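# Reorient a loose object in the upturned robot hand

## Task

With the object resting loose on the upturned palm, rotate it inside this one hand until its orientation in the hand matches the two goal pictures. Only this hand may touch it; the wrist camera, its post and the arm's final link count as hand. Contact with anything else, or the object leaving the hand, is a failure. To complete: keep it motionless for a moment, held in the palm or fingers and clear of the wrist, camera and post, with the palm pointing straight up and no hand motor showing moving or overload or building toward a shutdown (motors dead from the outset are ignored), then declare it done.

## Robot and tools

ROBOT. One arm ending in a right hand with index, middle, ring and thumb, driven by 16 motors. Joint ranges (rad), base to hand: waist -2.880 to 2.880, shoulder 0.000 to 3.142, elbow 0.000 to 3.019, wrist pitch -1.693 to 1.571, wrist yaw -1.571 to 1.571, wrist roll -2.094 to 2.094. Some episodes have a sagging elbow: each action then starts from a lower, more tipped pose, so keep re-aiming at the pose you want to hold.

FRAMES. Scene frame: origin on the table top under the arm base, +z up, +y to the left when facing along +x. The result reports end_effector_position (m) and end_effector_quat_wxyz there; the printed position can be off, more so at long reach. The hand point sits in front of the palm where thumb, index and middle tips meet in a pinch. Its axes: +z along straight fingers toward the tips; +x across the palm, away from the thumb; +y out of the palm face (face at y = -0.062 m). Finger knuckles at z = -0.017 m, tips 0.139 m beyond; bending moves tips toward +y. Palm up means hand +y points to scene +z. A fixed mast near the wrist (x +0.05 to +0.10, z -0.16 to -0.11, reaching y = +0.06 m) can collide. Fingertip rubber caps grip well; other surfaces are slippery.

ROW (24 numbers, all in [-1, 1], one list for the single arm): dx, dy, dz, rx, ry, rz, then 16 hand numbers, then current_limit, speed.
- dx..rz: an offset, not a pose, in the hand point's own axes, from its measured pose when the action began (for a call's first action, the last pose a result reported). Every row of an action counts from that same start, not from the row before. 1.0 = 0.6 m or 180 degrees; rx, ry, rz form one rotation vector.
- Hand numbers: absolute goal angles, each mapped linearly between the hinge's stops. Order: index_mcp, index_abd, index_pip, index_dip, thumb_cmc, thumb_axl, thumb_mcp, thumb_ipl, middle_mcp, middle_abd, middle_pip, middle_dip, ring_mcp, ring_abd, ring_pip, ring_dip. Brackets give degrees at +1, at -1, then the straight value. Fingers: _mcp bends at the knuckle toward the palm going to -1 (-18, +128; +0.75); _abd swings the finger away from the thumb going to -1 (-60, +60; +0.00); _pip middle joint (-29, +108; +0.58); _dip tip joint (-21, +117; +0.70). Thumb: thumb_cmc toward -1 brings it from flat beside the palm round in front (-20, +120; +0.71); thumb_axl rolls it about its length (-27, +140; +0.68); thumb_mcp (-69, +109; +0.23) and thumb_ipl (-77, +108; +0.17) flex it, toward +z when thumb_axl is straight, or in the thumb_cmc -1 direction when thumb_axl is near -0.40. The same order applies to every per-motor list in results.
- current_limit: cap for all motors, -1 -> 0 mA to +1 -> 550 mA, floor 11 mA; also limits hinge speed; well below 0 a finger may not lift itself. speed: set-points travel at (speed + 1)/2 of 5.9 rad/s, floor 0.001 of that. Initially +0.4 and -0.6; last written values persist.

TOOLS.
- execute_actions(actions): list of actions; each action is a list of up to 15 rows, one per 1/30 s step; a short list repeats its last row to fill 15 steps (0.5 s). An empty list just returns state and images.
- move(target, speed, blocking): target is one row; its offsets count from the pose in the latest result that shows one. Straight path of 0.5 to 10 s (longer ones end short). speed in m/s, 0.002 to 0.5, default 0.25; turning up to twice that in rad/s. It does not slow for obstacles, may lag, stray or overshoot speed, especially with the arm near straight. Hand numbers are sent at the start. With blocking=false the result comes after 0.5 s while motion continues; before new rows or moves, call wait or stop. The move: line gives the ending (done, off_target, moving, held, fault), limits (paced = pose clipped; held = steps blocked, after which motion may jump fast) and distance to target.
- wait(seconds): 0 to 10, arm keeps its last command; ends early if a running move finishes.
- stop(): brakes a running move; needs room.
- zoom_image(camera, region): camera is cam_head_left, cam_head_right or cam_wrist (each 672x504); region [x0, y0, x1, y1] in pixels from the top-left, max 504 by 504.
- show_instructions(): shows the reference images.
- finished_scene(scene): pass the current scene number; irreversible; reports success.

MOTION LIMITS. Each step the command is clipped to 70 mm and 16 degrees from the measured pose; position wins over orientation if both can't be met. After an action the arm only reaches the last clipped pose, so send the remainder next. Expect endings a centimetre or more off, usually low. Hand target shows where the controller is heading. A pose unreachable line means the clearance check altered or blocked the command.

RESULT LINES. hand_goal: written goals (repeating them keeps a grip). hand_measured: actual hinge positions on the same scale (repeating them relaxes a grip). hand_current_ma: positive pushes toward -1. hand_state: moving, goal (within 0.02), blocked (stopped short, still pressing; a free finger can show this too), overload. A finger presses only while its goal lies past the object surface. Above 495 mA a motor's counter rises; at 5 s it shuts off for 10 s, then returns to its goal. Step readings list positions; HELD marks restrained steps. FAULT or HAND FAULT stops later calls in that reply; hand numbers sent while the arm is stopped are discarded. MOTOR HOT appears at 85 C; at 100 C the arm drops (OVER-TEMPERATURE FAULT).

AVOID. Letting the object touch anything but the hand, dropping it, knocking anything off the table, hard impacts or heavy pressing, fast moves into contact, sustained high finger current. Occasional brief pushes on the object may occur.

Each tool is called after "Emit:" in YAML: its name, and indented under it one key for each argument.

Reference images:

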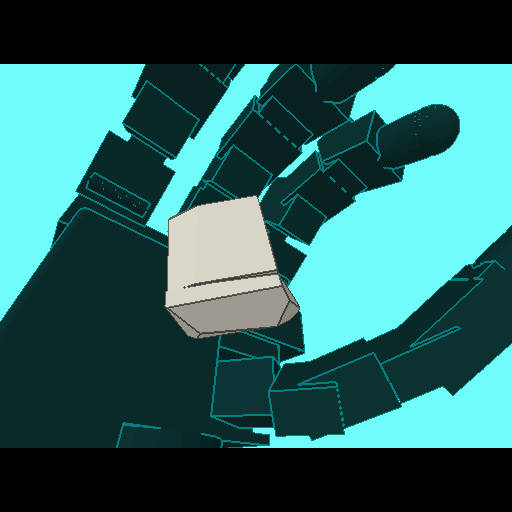

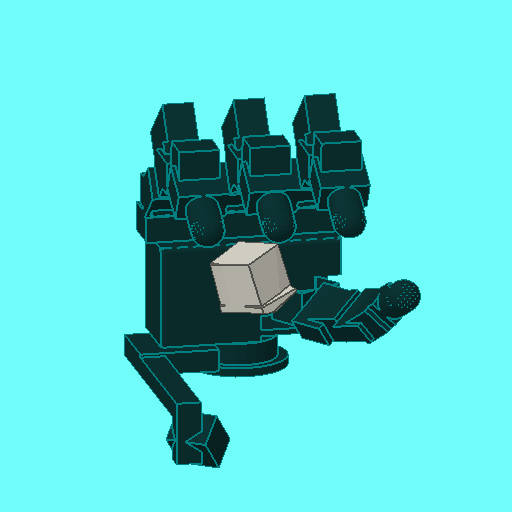

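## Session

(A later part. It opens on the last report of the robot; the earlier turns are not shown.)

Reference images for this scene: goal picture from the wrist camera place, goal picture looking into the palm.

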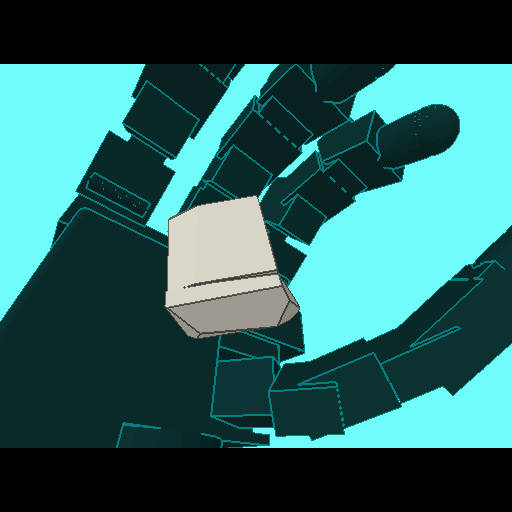

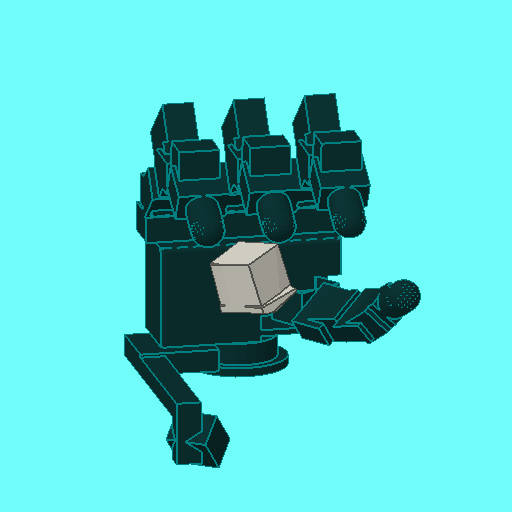

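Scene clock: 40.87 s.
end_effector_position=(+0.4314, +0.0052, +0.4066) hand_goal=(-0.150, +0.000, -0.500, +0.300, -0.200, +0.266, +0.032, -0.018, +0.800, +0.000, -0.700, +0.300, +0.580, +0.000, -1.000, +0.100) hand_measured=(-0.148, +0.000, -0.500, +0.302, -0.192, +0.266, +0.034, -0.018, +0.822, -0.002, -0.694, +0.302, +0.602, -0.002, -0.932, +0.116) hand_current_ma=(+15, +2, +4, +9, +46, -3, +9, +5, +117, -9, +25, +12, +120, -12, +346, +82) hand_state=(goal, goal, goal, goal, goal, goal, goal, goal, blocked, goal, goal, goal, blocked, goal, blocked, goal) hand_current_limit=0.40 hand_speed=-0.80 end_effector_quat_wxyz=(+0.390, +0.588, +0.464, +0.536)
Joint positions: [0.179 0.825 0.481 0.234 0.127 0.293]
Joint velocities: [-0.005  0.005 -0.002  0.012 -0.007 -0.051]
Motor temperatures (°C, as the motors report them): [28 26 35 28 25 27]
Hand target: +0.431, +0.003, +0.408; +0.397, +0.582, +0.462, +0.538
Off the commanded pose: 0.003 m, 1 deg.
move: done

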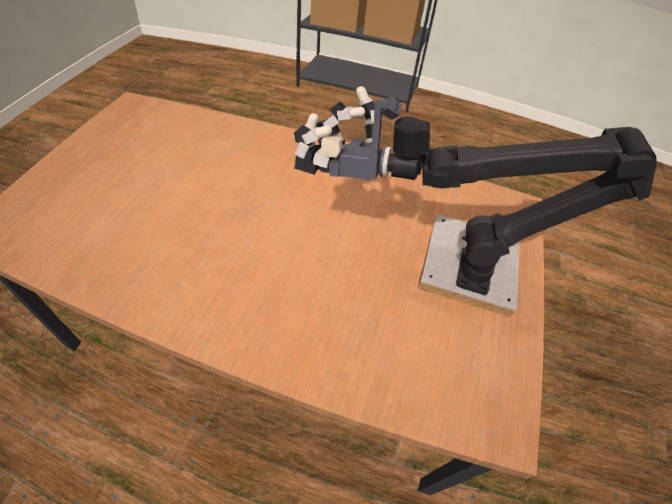

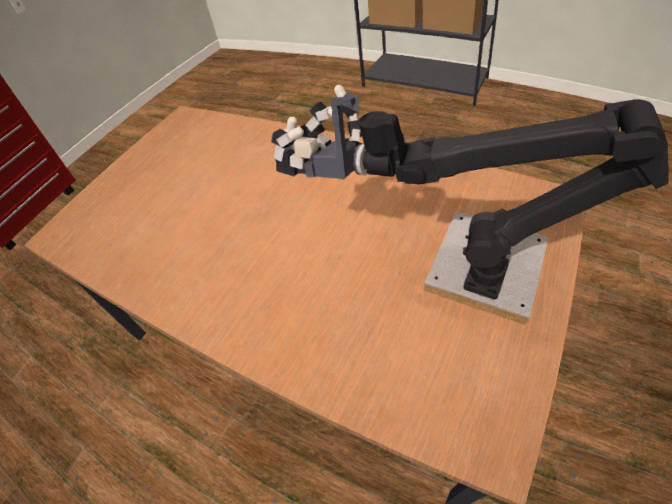

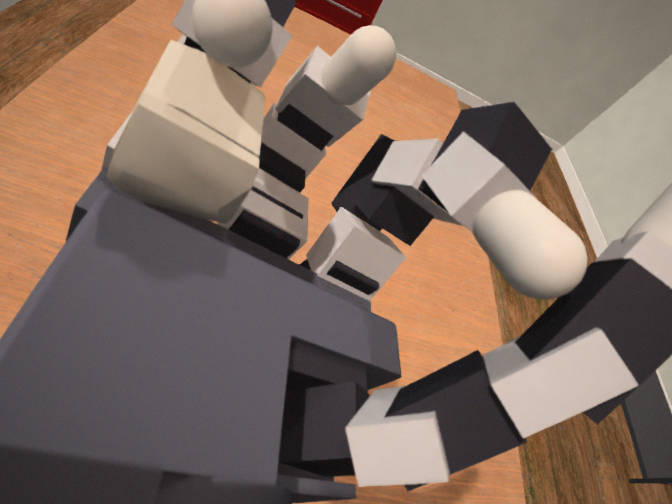

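Emit:
move:
  target: [0,0.005,0,0,0,0.02,-0.15,0,-0.5,0.3,-0.2,0.266,0.032,-0.018,0.8,0,-0.2,0.3,0.55,0.4,-1,0.1,0.4,-0.8]
  speed: 0.1

Emit:
move:
  target: [0,0.01,0,0,0,0.02,-0.15,0,-0.5,0.3,-0.2,0.266,0.032,-0.018,0.75,0,-0.4,0.3,0.52,0.2,-0.6,0.3,0.4,-0.7]
  speed: 0.1

Scene clock: 42.37 s.
end_effector_position=(+0.4311, +0.0022, +0.4020) hand_goal=(-0.150, +0.000, -0.500, +0.300, -0.200, +0.266, +0.032, -0.018, +0.800, +0.000, -0.200, +0.300, +0.550, +0.400, -1.000, +0.100) hand_measured=(-0.148, +0.000, -0.500, +0.302, -0.192, +0.266, +0.034, -0.018, +0.822, -0.002, -0.200, +0.302, +0.574, +0.396, -0.970, +0.114) hand_current_ma=(+15, +2, +4, +9, +46, -3, +9, +5, +117, -8, -2, +12, +129, -15, +147, +68) hand_state=(goal, goal, goal, goal, goal, goal, goal, goal, blocked, goal, goal, goal, blocked, goal, blocked, goal) hand_current_limit=0.40 hand_speed=-0.80 end_effector_quat_wxyz=(+0.376, +0.602, +0.450, +0.542)
Joint positions: [0.186 0.825 0.481 0.224 0.139 0.345]
Joint velocities: [-0.005 -0.005  0.012  0.017  0.037  0.022]
Motor temperatures (°C, as the motors report them): [28 26 34 28 25 27]
Hand target: +0.432, +0.004, +0.409; +0.373, +0.602, +0.445, +0.548
Off the commanded pose: 0.008 m, 1 deg.
move: done

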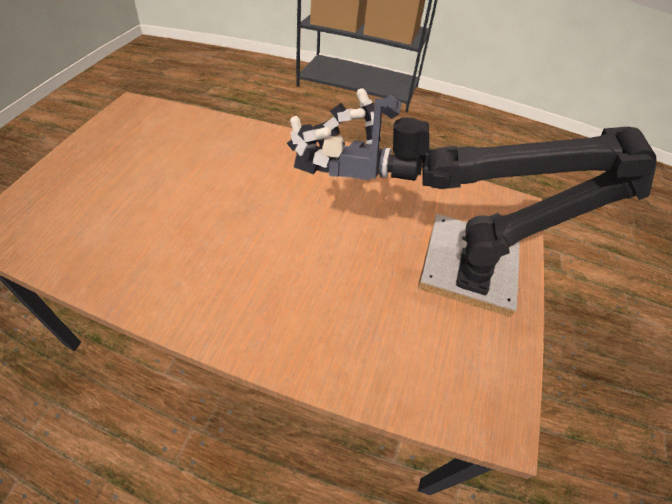

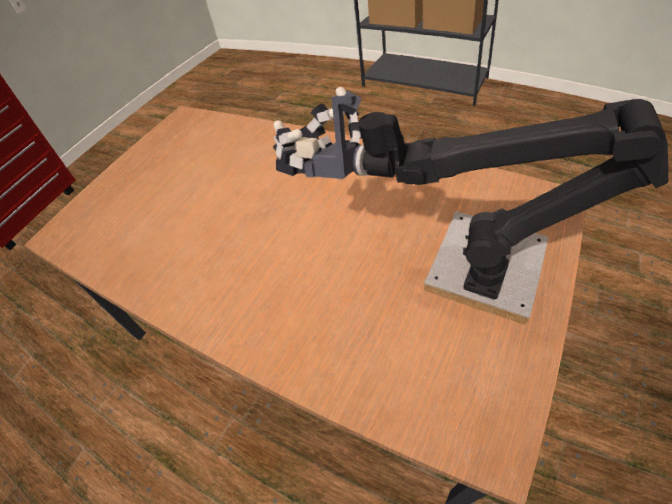

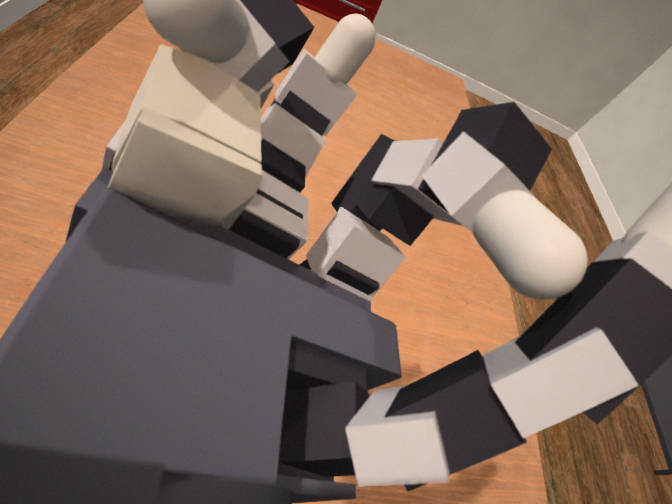

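Scene clock: 43.17 s.
end_effector_position=(+0.4312, -0.0021, +0.3949) hand_goal=(-0.150, +0.000, -0.500, +0.300, -0.200, +0.266, +0.032, -0.018, +0.750, +0.000, -0.400, +0.300, +0.520, +0.200, -0.600, +0.300) hand_measured=(-0.148, +0.000, -0.500, +0.302, -0.192, +0.266, +0.034, -0.018, +0.772, -0.002, -0.394, +0.302, +0.538, +0.206, -0.602, +0.296) hand_current_ma=(+16, +2, +3, +9, +46, -3, +8, +5, +121, -7, +34, +12, +101, +23, -12, -17) hand_state=(goal, goal, goal, goal, goal, goal, goal, goal, blocked, goal, goal, goal, goal, goal, goal, goal) hand_current_limit=0.40 hand_speed=-0.70 end_effector_quat_wxyz=(+0.361, +0.619, +0.437, +0.543)
Joint positions: [0.187 0.825 0.481 0.205 0.147 0.396]
Joint velocities: [-0.015 -0.015  0.012 -0.002 -0.022 -0.022]
Motor temperatures (°C, as the motors report them): [28 26 34 28 25 27]
Hand target: +0.432, +0.000, +0.408; +0.359, +0.616, +0.431, +0.553
Off the commanded pose: 0.013 m, 1 deg.
move: off_target

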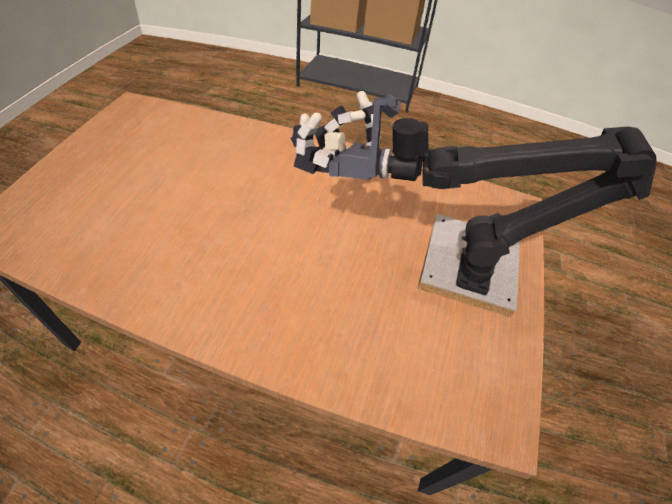

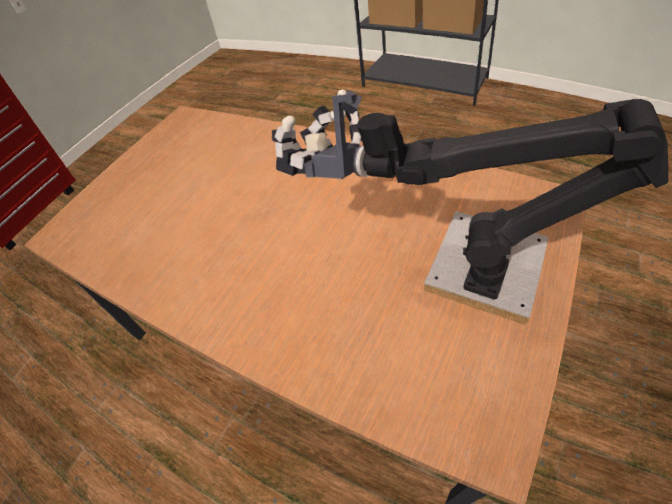

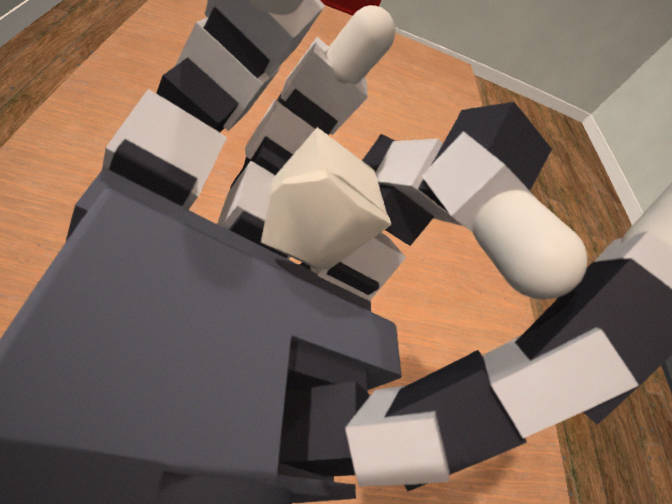

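Emit:
move:
  target: [0,0.02,0,0,0,-0.07,0.85,0,-0.75,0.1,-0.2,0.266,0.032,-0.018,0.7,0,-0.4,0.3,0.6,0,-0.6,0.3,0.4,-0.65]
  speed: 0.15

Scene clock: 44.80 s.
end_effector_position=(+0.4350, -0.0049, +0.4038) hand_goal=(+0.850, +0.000, -0.750, +0.100, -0.200, +0.266, +0.032, -0.018, +0.700, +0.000, -0.400, +0.300, +0.600, +0.000, -0.600, +0.300) hand_measured=(+0.858, +0.000, -0.750, +0.102, -0.192, +0.266, +0.034, -0.018, +0.724, -0.002, -0.394, +0.302, +0.608, +0.004, -0.602, +0.296) hand_current_ma=(+44, +2, +5, +12, +46, -3, +8, +5, +131, -7, +32, +12, +39, +21, -11, -16) hand_state=(goal, goal, goal, goal, goal, goal, goal, goal, blocked, goal, goal, goal, goal, goal, goal, goal) hand_current_limit=0.40 hand_speed=-0.65 end_effector_quat_wxyz=(+0.414, +0.570, +0.500, +0.504)
Joint positions: [0.109 0.825 0.481 0.205 0.065 0.178]
Joint velocities: [-0.005 -0.005 -0.012 -0.022  0.081 -0.022]
Motor temperatures (°C, as the motors report them): [28 26 34 28 25 27]
Hand target: +0.433, -0.006, +0.406; +0.419, +0.568, +0.502, +0.500
Off the commanded pose: 0.003 m, 1 deg.
move: done

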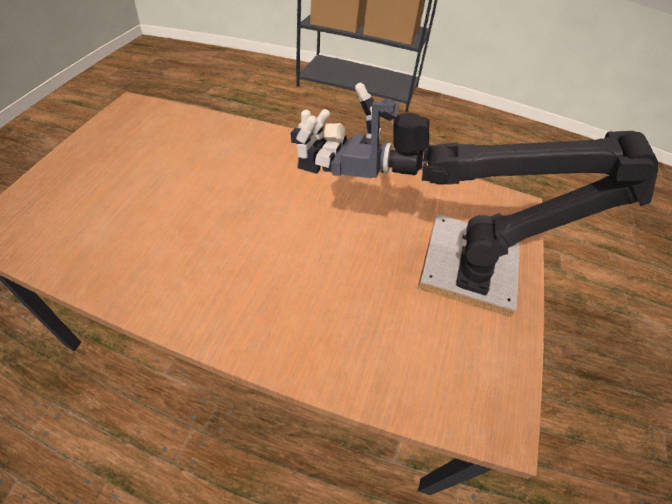

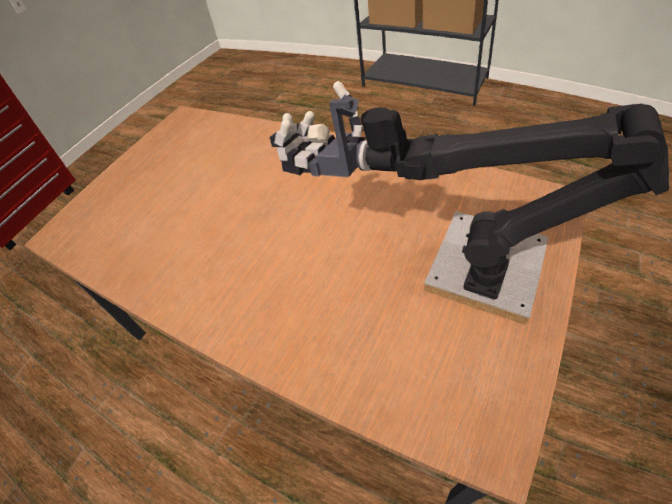

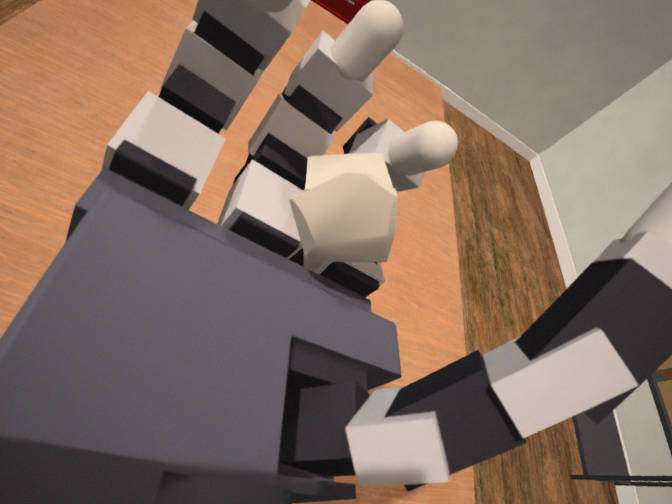

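Emit:
move:
  target: [0,0.01,0,0,0,-0.1,0.45,0,-0.3,0.3,-0.2,0.266,0.032,-0.018,0.75,0,-0.5,0.3,0.2,0,-0.3,0.3,0.4,-0.85]
  speed: 0.15

Emit:
move:
  target: [0,0.01,0,-0.04,0,0.05,0.45,0,-0.3,0.3,-0.2,0.266,0.032,-0.018,0.6,0,-1,0.3,0.2,0,-0.3,0.3,0.4,-0.8]
  speed: 0.15

Emit:
zoom_image:
  camera: "cam_head_left"
  region: [270, 70, 430, 200]

Scene clock: 46.57 s.
end_effector_position=(+0.4364, -0.0045, +0.4109) hand_goal=(+0.450, +0.000, -0.300, +0.300, -0.200, +0.266, +0.032, -0.018, +0.750, +0.000, -0.500, +0.300, +0.200, +0.000, -0.300, +0.300) hand_measured=(+0.476, +0.000, -0.302, +0.296, -0.192, +0.266, +0.032, -0.018, +0.758, -0.002, -0.494, +0.302, +0.220, +0.004, -0.302, +0.296) hand_current_ma=(+144, +2, -9, -17, +43, -3, +3, +5, +45, -7, +32, +12, +110, +13, -12, -16) hand_state=(blocked, goal, goal, goal, goal, goal, goal, goal, goal, goal, goal, goal, blocked, goal, goal, goal) hand_current_limit=0.40 hand_speed=-0.85 end_effector_quat_wxyz=(+0.483, +0.488, +0.580, +0.437)
Joint positions: [ 0.005  0.825  0.481  0.205 -0.042 -0.136]
Joint velocities: [-0.015 -0.005 -0.007 -0.022 -0.007 -0.007]
Motor temperatures (°C, as the motors report them): [28 26 34 28 25 27]
Hand target: +0.436, -0.006, +0.409; +0.488, +0.485, +0.583, +0.433
Off the commanded pose: 0.002 m, 1 deg.
move: done

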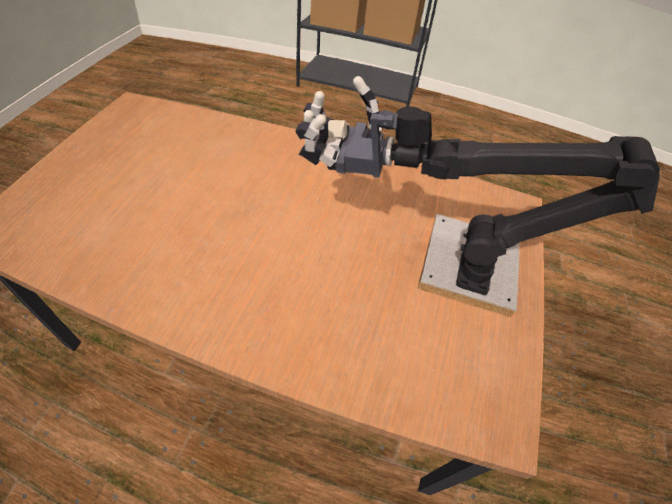

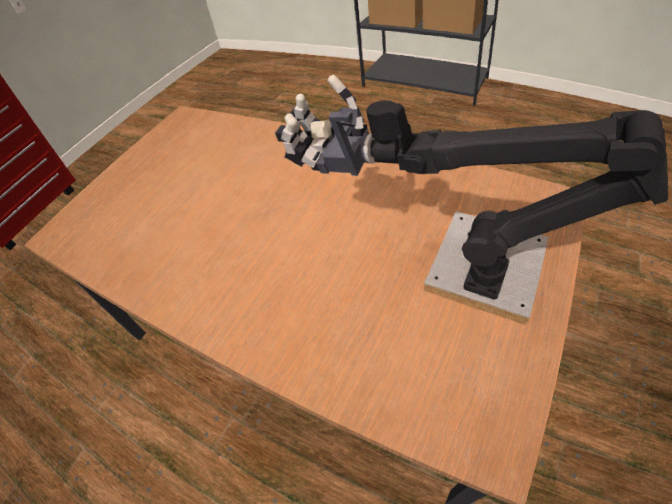

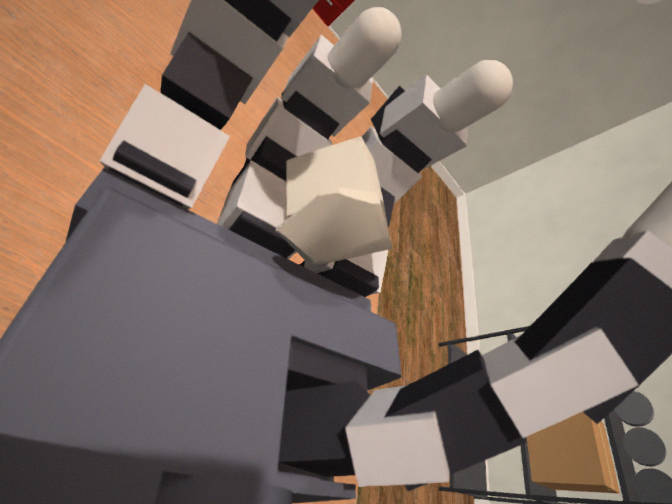

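Scene clock: 47.83 s.
end_effector_position=(+0.4379, -0.0055, +0.4167) hand_goal=(+0.450, +0.000, -0.300, +0.300, -0.200, +0.266, +0.032, -0.018, +0.600, +0.000, -1.000, +0.300, +0.200, +0.000, -0.300, +0.300) hand_measured=(+0.476, +0.000, -0.302, +0.296, -0.192, +0.266, +0.032, -0.018, +0.620, -0.002, -0.998, +0.302, +0.218, +0.002, -0.302, +0.296) hand_current_ma=(+136, +2, -9, -17, +41, -3, +2, +5, +107, -7, +9, +11, +102, +13, -12, -16) hand_state=(blocked, goal, goal, goal, goal, goal, goal, goal, goal, goal, goal, goal, goal, goal, goal, goal) hand_current_limit=0.40 hand_speed=-0.80 end_effector_quat_wxyz=(+0.477, +0.504, +0.517, +0.502)
Joint positions: [0.051 0.89  0.455 0.406 0.002 0.018]
Joint velocities: [-0.015 -0.005 -0.012 -0.002 -0.007 -0.022]
Motor temperatures (°C, as the motors report them): [28 26 34 28 25 27]
Hand target: +0.437, -0.004, +0.417; +0.477, +0.502, +0.511, +0.510
Off the commanded pose: 0.002 m, 1 deg.
move: done

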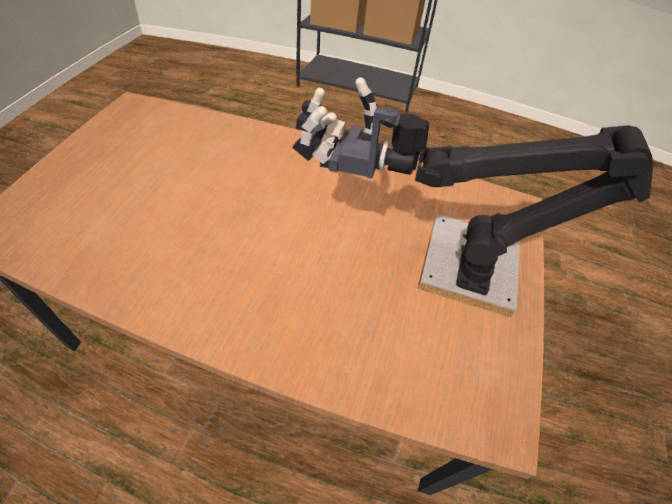

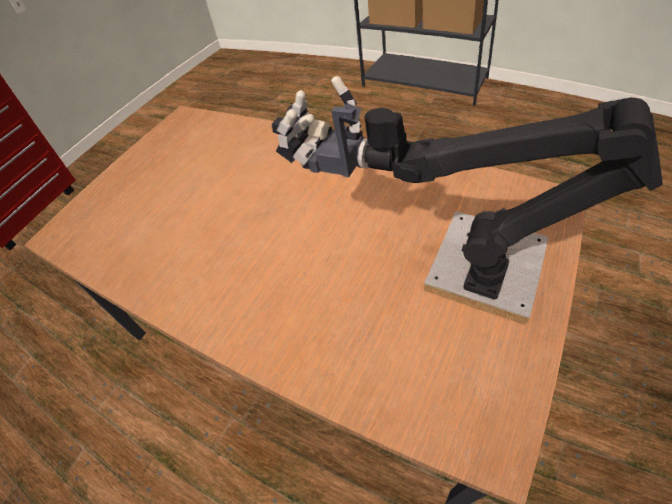

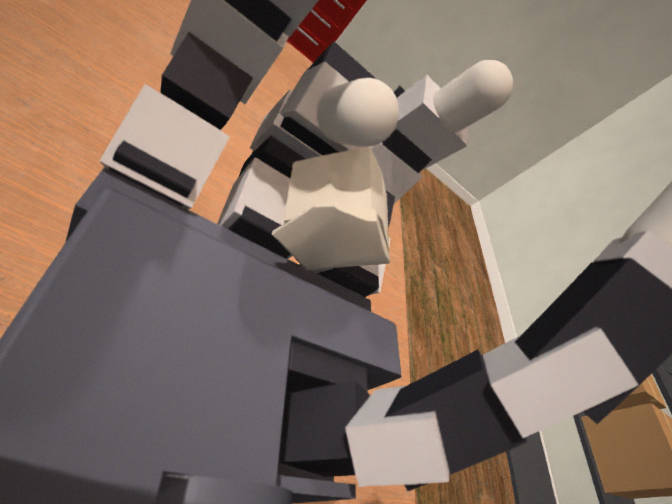

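Region (270, 70, 430, 200) of cam_head_left's 672x504 image, scaled by 3.150, with more detail than that image has; it fills the top 410 rows of this view, and the rest is white.

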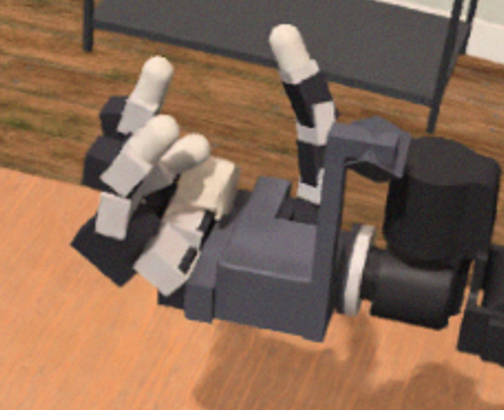

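Emit:
move:
  target: [0,-0.03,0,0.05,0,-0.085,0.1,0,-0.2,0.3,-0.2,0.266,0.032,-0.018,0.8,0,-0.6,0.3,0.2,0,-0.3,0.3,0.4,-0.8]
  speed: 0.15

Scene clock: 49.50 s.
end_effector_position=(+0.4378, -0.0036, +0.3818) hand_goal=(+0.100, +0.000, -0.200, +0.300, -0.200, +0.266, +0.032, -0.018, +0.800, +0.000, -0.600, +0.300, +0.200, +0.000, -0.300, +0.300) hand_measured=(+0.122, +0.000, -0.202, +0.296, -0.194, +0.266, +0.032, -0.018, +0.808, -0.002, -0.602, +0.302, +0.218, +0.002, -0.302, +0.296) hand_current_ma=(+114, +2, -10, -17, +29, -3, -2, +5, +42, -7, -8, +11, +97, +11, -12, -16) hand_state=(blocked, goal, goal, goal, goal, goal, goal, goal, goal, goal, goal, goal, goal, goal, goal, goal) hand_current_limit=0.40 hand_speed=-0.80 end_effector_quat_wxyz=(+0.487, +0.474, +0.621, +0.390)
Joint positions: [-0.021  0.838  0.455  0.171 -0.056 -0.25 ]
Joint velocities: [-0.015 -0.005 -0.017  0.012 -0.051 -0.037]
Motor temperatures (°C, as the motors report them): [28 26 34 28 25 27]
Hand target: +0.437, -0.005, +0.398; +0.499, +0.466, +0.617, +0.391
Off the commanded pose: 0.017 m, 2 deg.
move: off_target

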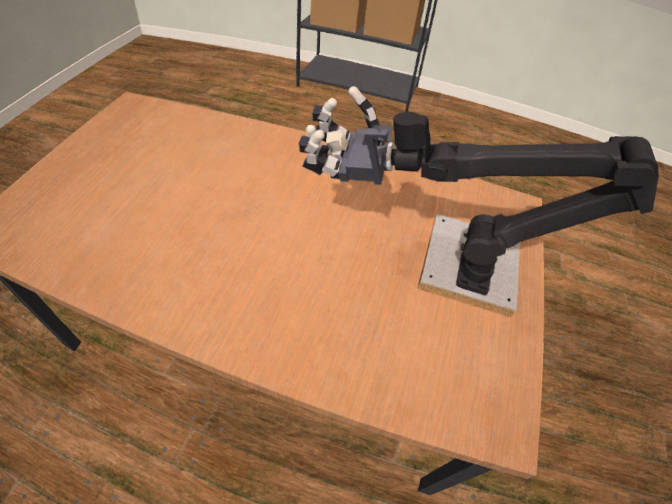

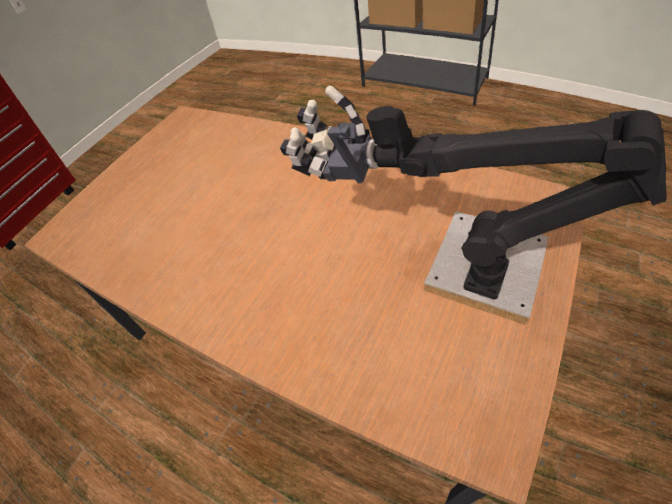

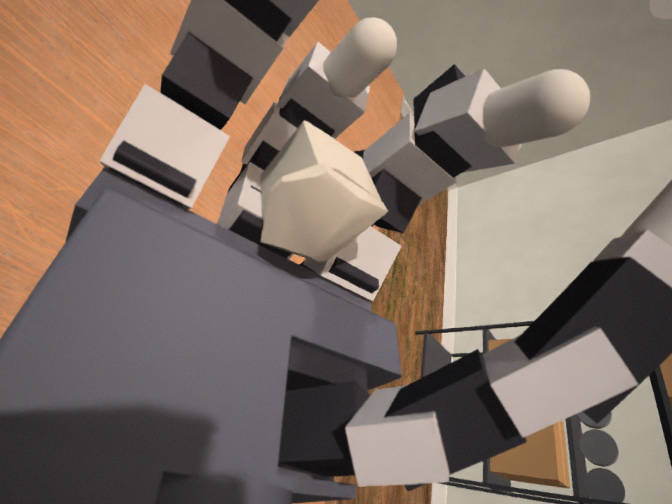

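Emit:
move:
  target: [0,0.025,0,-0.01,0,-0.06,-0.1,-0.3,0.2,0.3,-0.2,0.266,0.032,-0.018,0.62,0,-0.5,0.3,0.1,0,-0.3,0.3,0.4,-0.7]
  speed: 0.15

Scene clock: 50.67 s.
end_effector_position=(+0.4366, +0.0021, +0.3801) hand_goal=(-0.100, -0.300, +0.200, +0.300, -0.200, +0.266, +0.032, -0.018, +0.620, +0.000, -0.500, +0.300, +0.100, +0.000, -0.300, +0.300) hand_measured=(-0.082, -0.300, +0.198, +0.296, -0.198, +0.266, +0.032, -0.018, +0.644, -0.002, -0.502, +0.302, +0.118, +0.002, -0.302, +0.296) hand_current_ma=(+100, +0, -8, -16, +11, -3, -6, +5, +130, -7, -9, +11, +101, +8, -12, -16) hand_state=(goal, goal, goal, goal, goal, goal, goal, goal, blocked, goal, goal, goal, goal, goal, goal, goal) hand_current_limit=0.40 hand_speed=-0.70 end_effector_quat_wxyz=(+0.515, +0.415, +0.663, +0.352)
Joint positions: [-0.07   0.84   0.455  0.171 -0.119 -0.433]
Joint velocities: [-0.015  0.005  0.007  0.002  0.051  0.037]
Motor temperatures (°C, as the motors report them): [28 26 34 28 25 27]
Hand target: +0.441, +0.000, +0.396; +0.529, +0.406, +0.657, +0.352
Off the commanded pose: 0.017 m, 2 deg.
move: off_target

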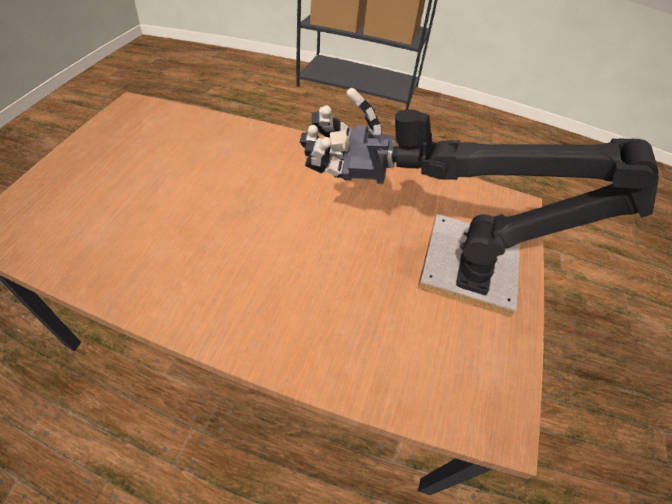

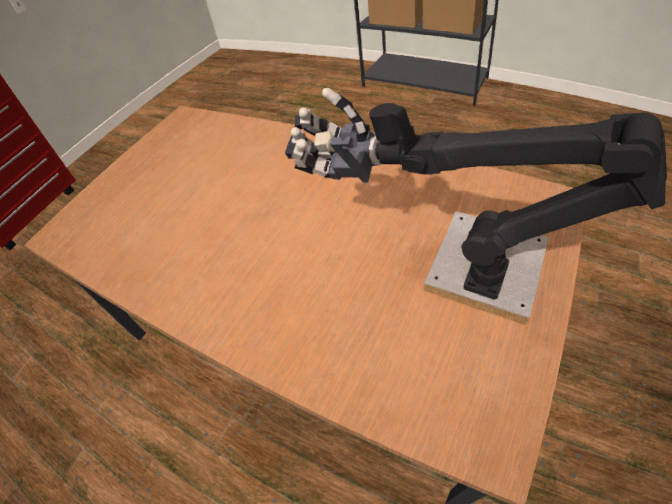

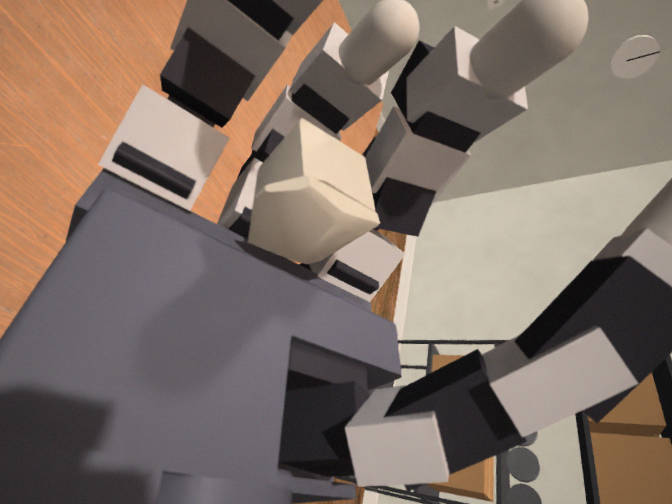

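Emit:
move:
  target: [-0.01,0.025,0,-0.01,0,0.03,-0.3,-0.75,0.4,0.5,-0.2,0.266,0.032,-0.018,0.62,0,-0.1,0.3,0.5,0,-0.4,0.3,0.4,-0.8]
  speed: 0.15

Emit:
zoom_image:
  camera: "cam_head_left"
  region: [270, 70, 430, 200]

Scene clock: 51.97 s.
end_effector_position=(+0.4374, +0.0010, +0.3808) hand_goal=(-0.300, -0.750, +0.400, +0.500, -0.200, +0.266, +0.032, -0.018, +0.620, +0.000, -0.100, +0.300, +0.500, +0.000, -0.400, +0.300) hand_measured=(-0.284, -0.752, +0.398, +0.498, -0.198, +0.266, +0.030, -0.018, +0.642, -0.002, -0.100, +0.302, +0.508, +0.002, -0.398, +0.296) hand_current_ma=(+83, -7, -8, -15, +10, -3, -7, +5, +117, -7, -2, +8, +40, +8, +14, -15) hand_state=(goal, goal, goal, goal, goal, goal, goal, goal, blocked, goal, goal, goal, goal, goal, goal, goal) hand_current_limit=0.40 hand_speed=-0.80 end_effector_quat_wxyz=(+0.498, +0.441, +0.645, +0.375)
Joint positions: [-0.049  0.84   0.455  0.171 -0.105 -0.342]
Joint velocities: [-0.015 -0.015  0.012 -0.007 -0.051  0.022]
Motor temperatures (°C, as the motors report them): [28 26 34 28 25 27]
Hand target: +0.440, +0.003, +0.396; +0.504, +0.438, +0.637, +0.386
Off the commanded pose: 0.015 m, 2 deg.
move: off_target

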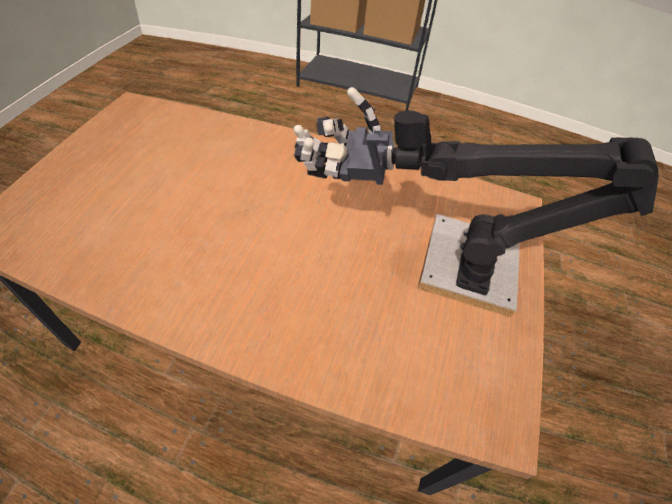

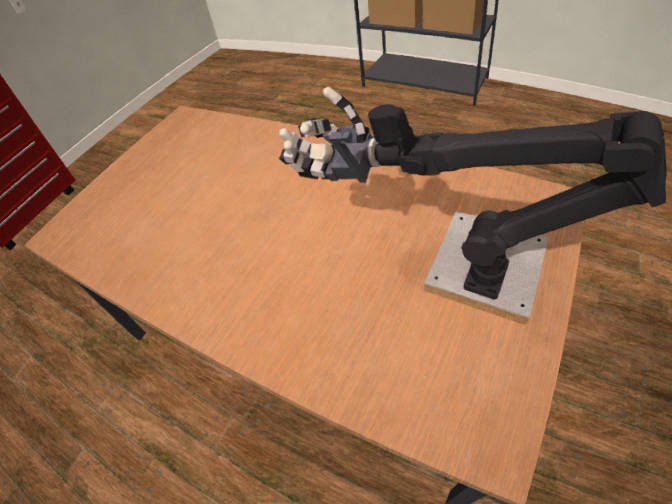

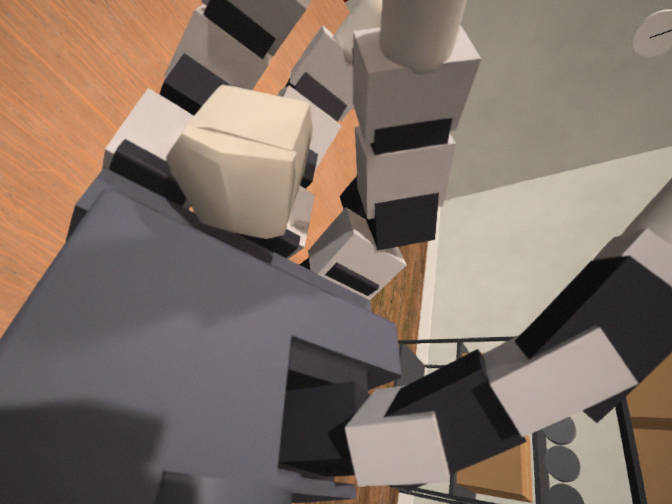

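Region (270, 70, 430, 200) of cam_head_left's 672x504 image, scaled by 3.150, with more detail than that image has; it fills the top 410 rows of this view, and the rest is white.

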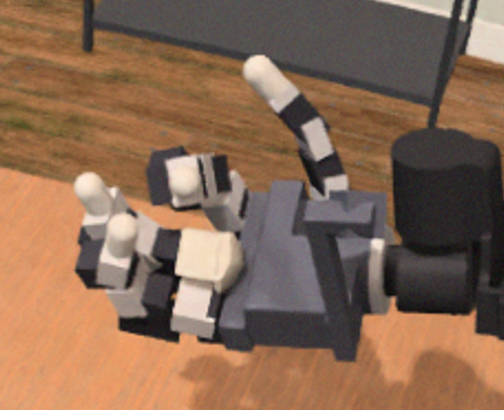

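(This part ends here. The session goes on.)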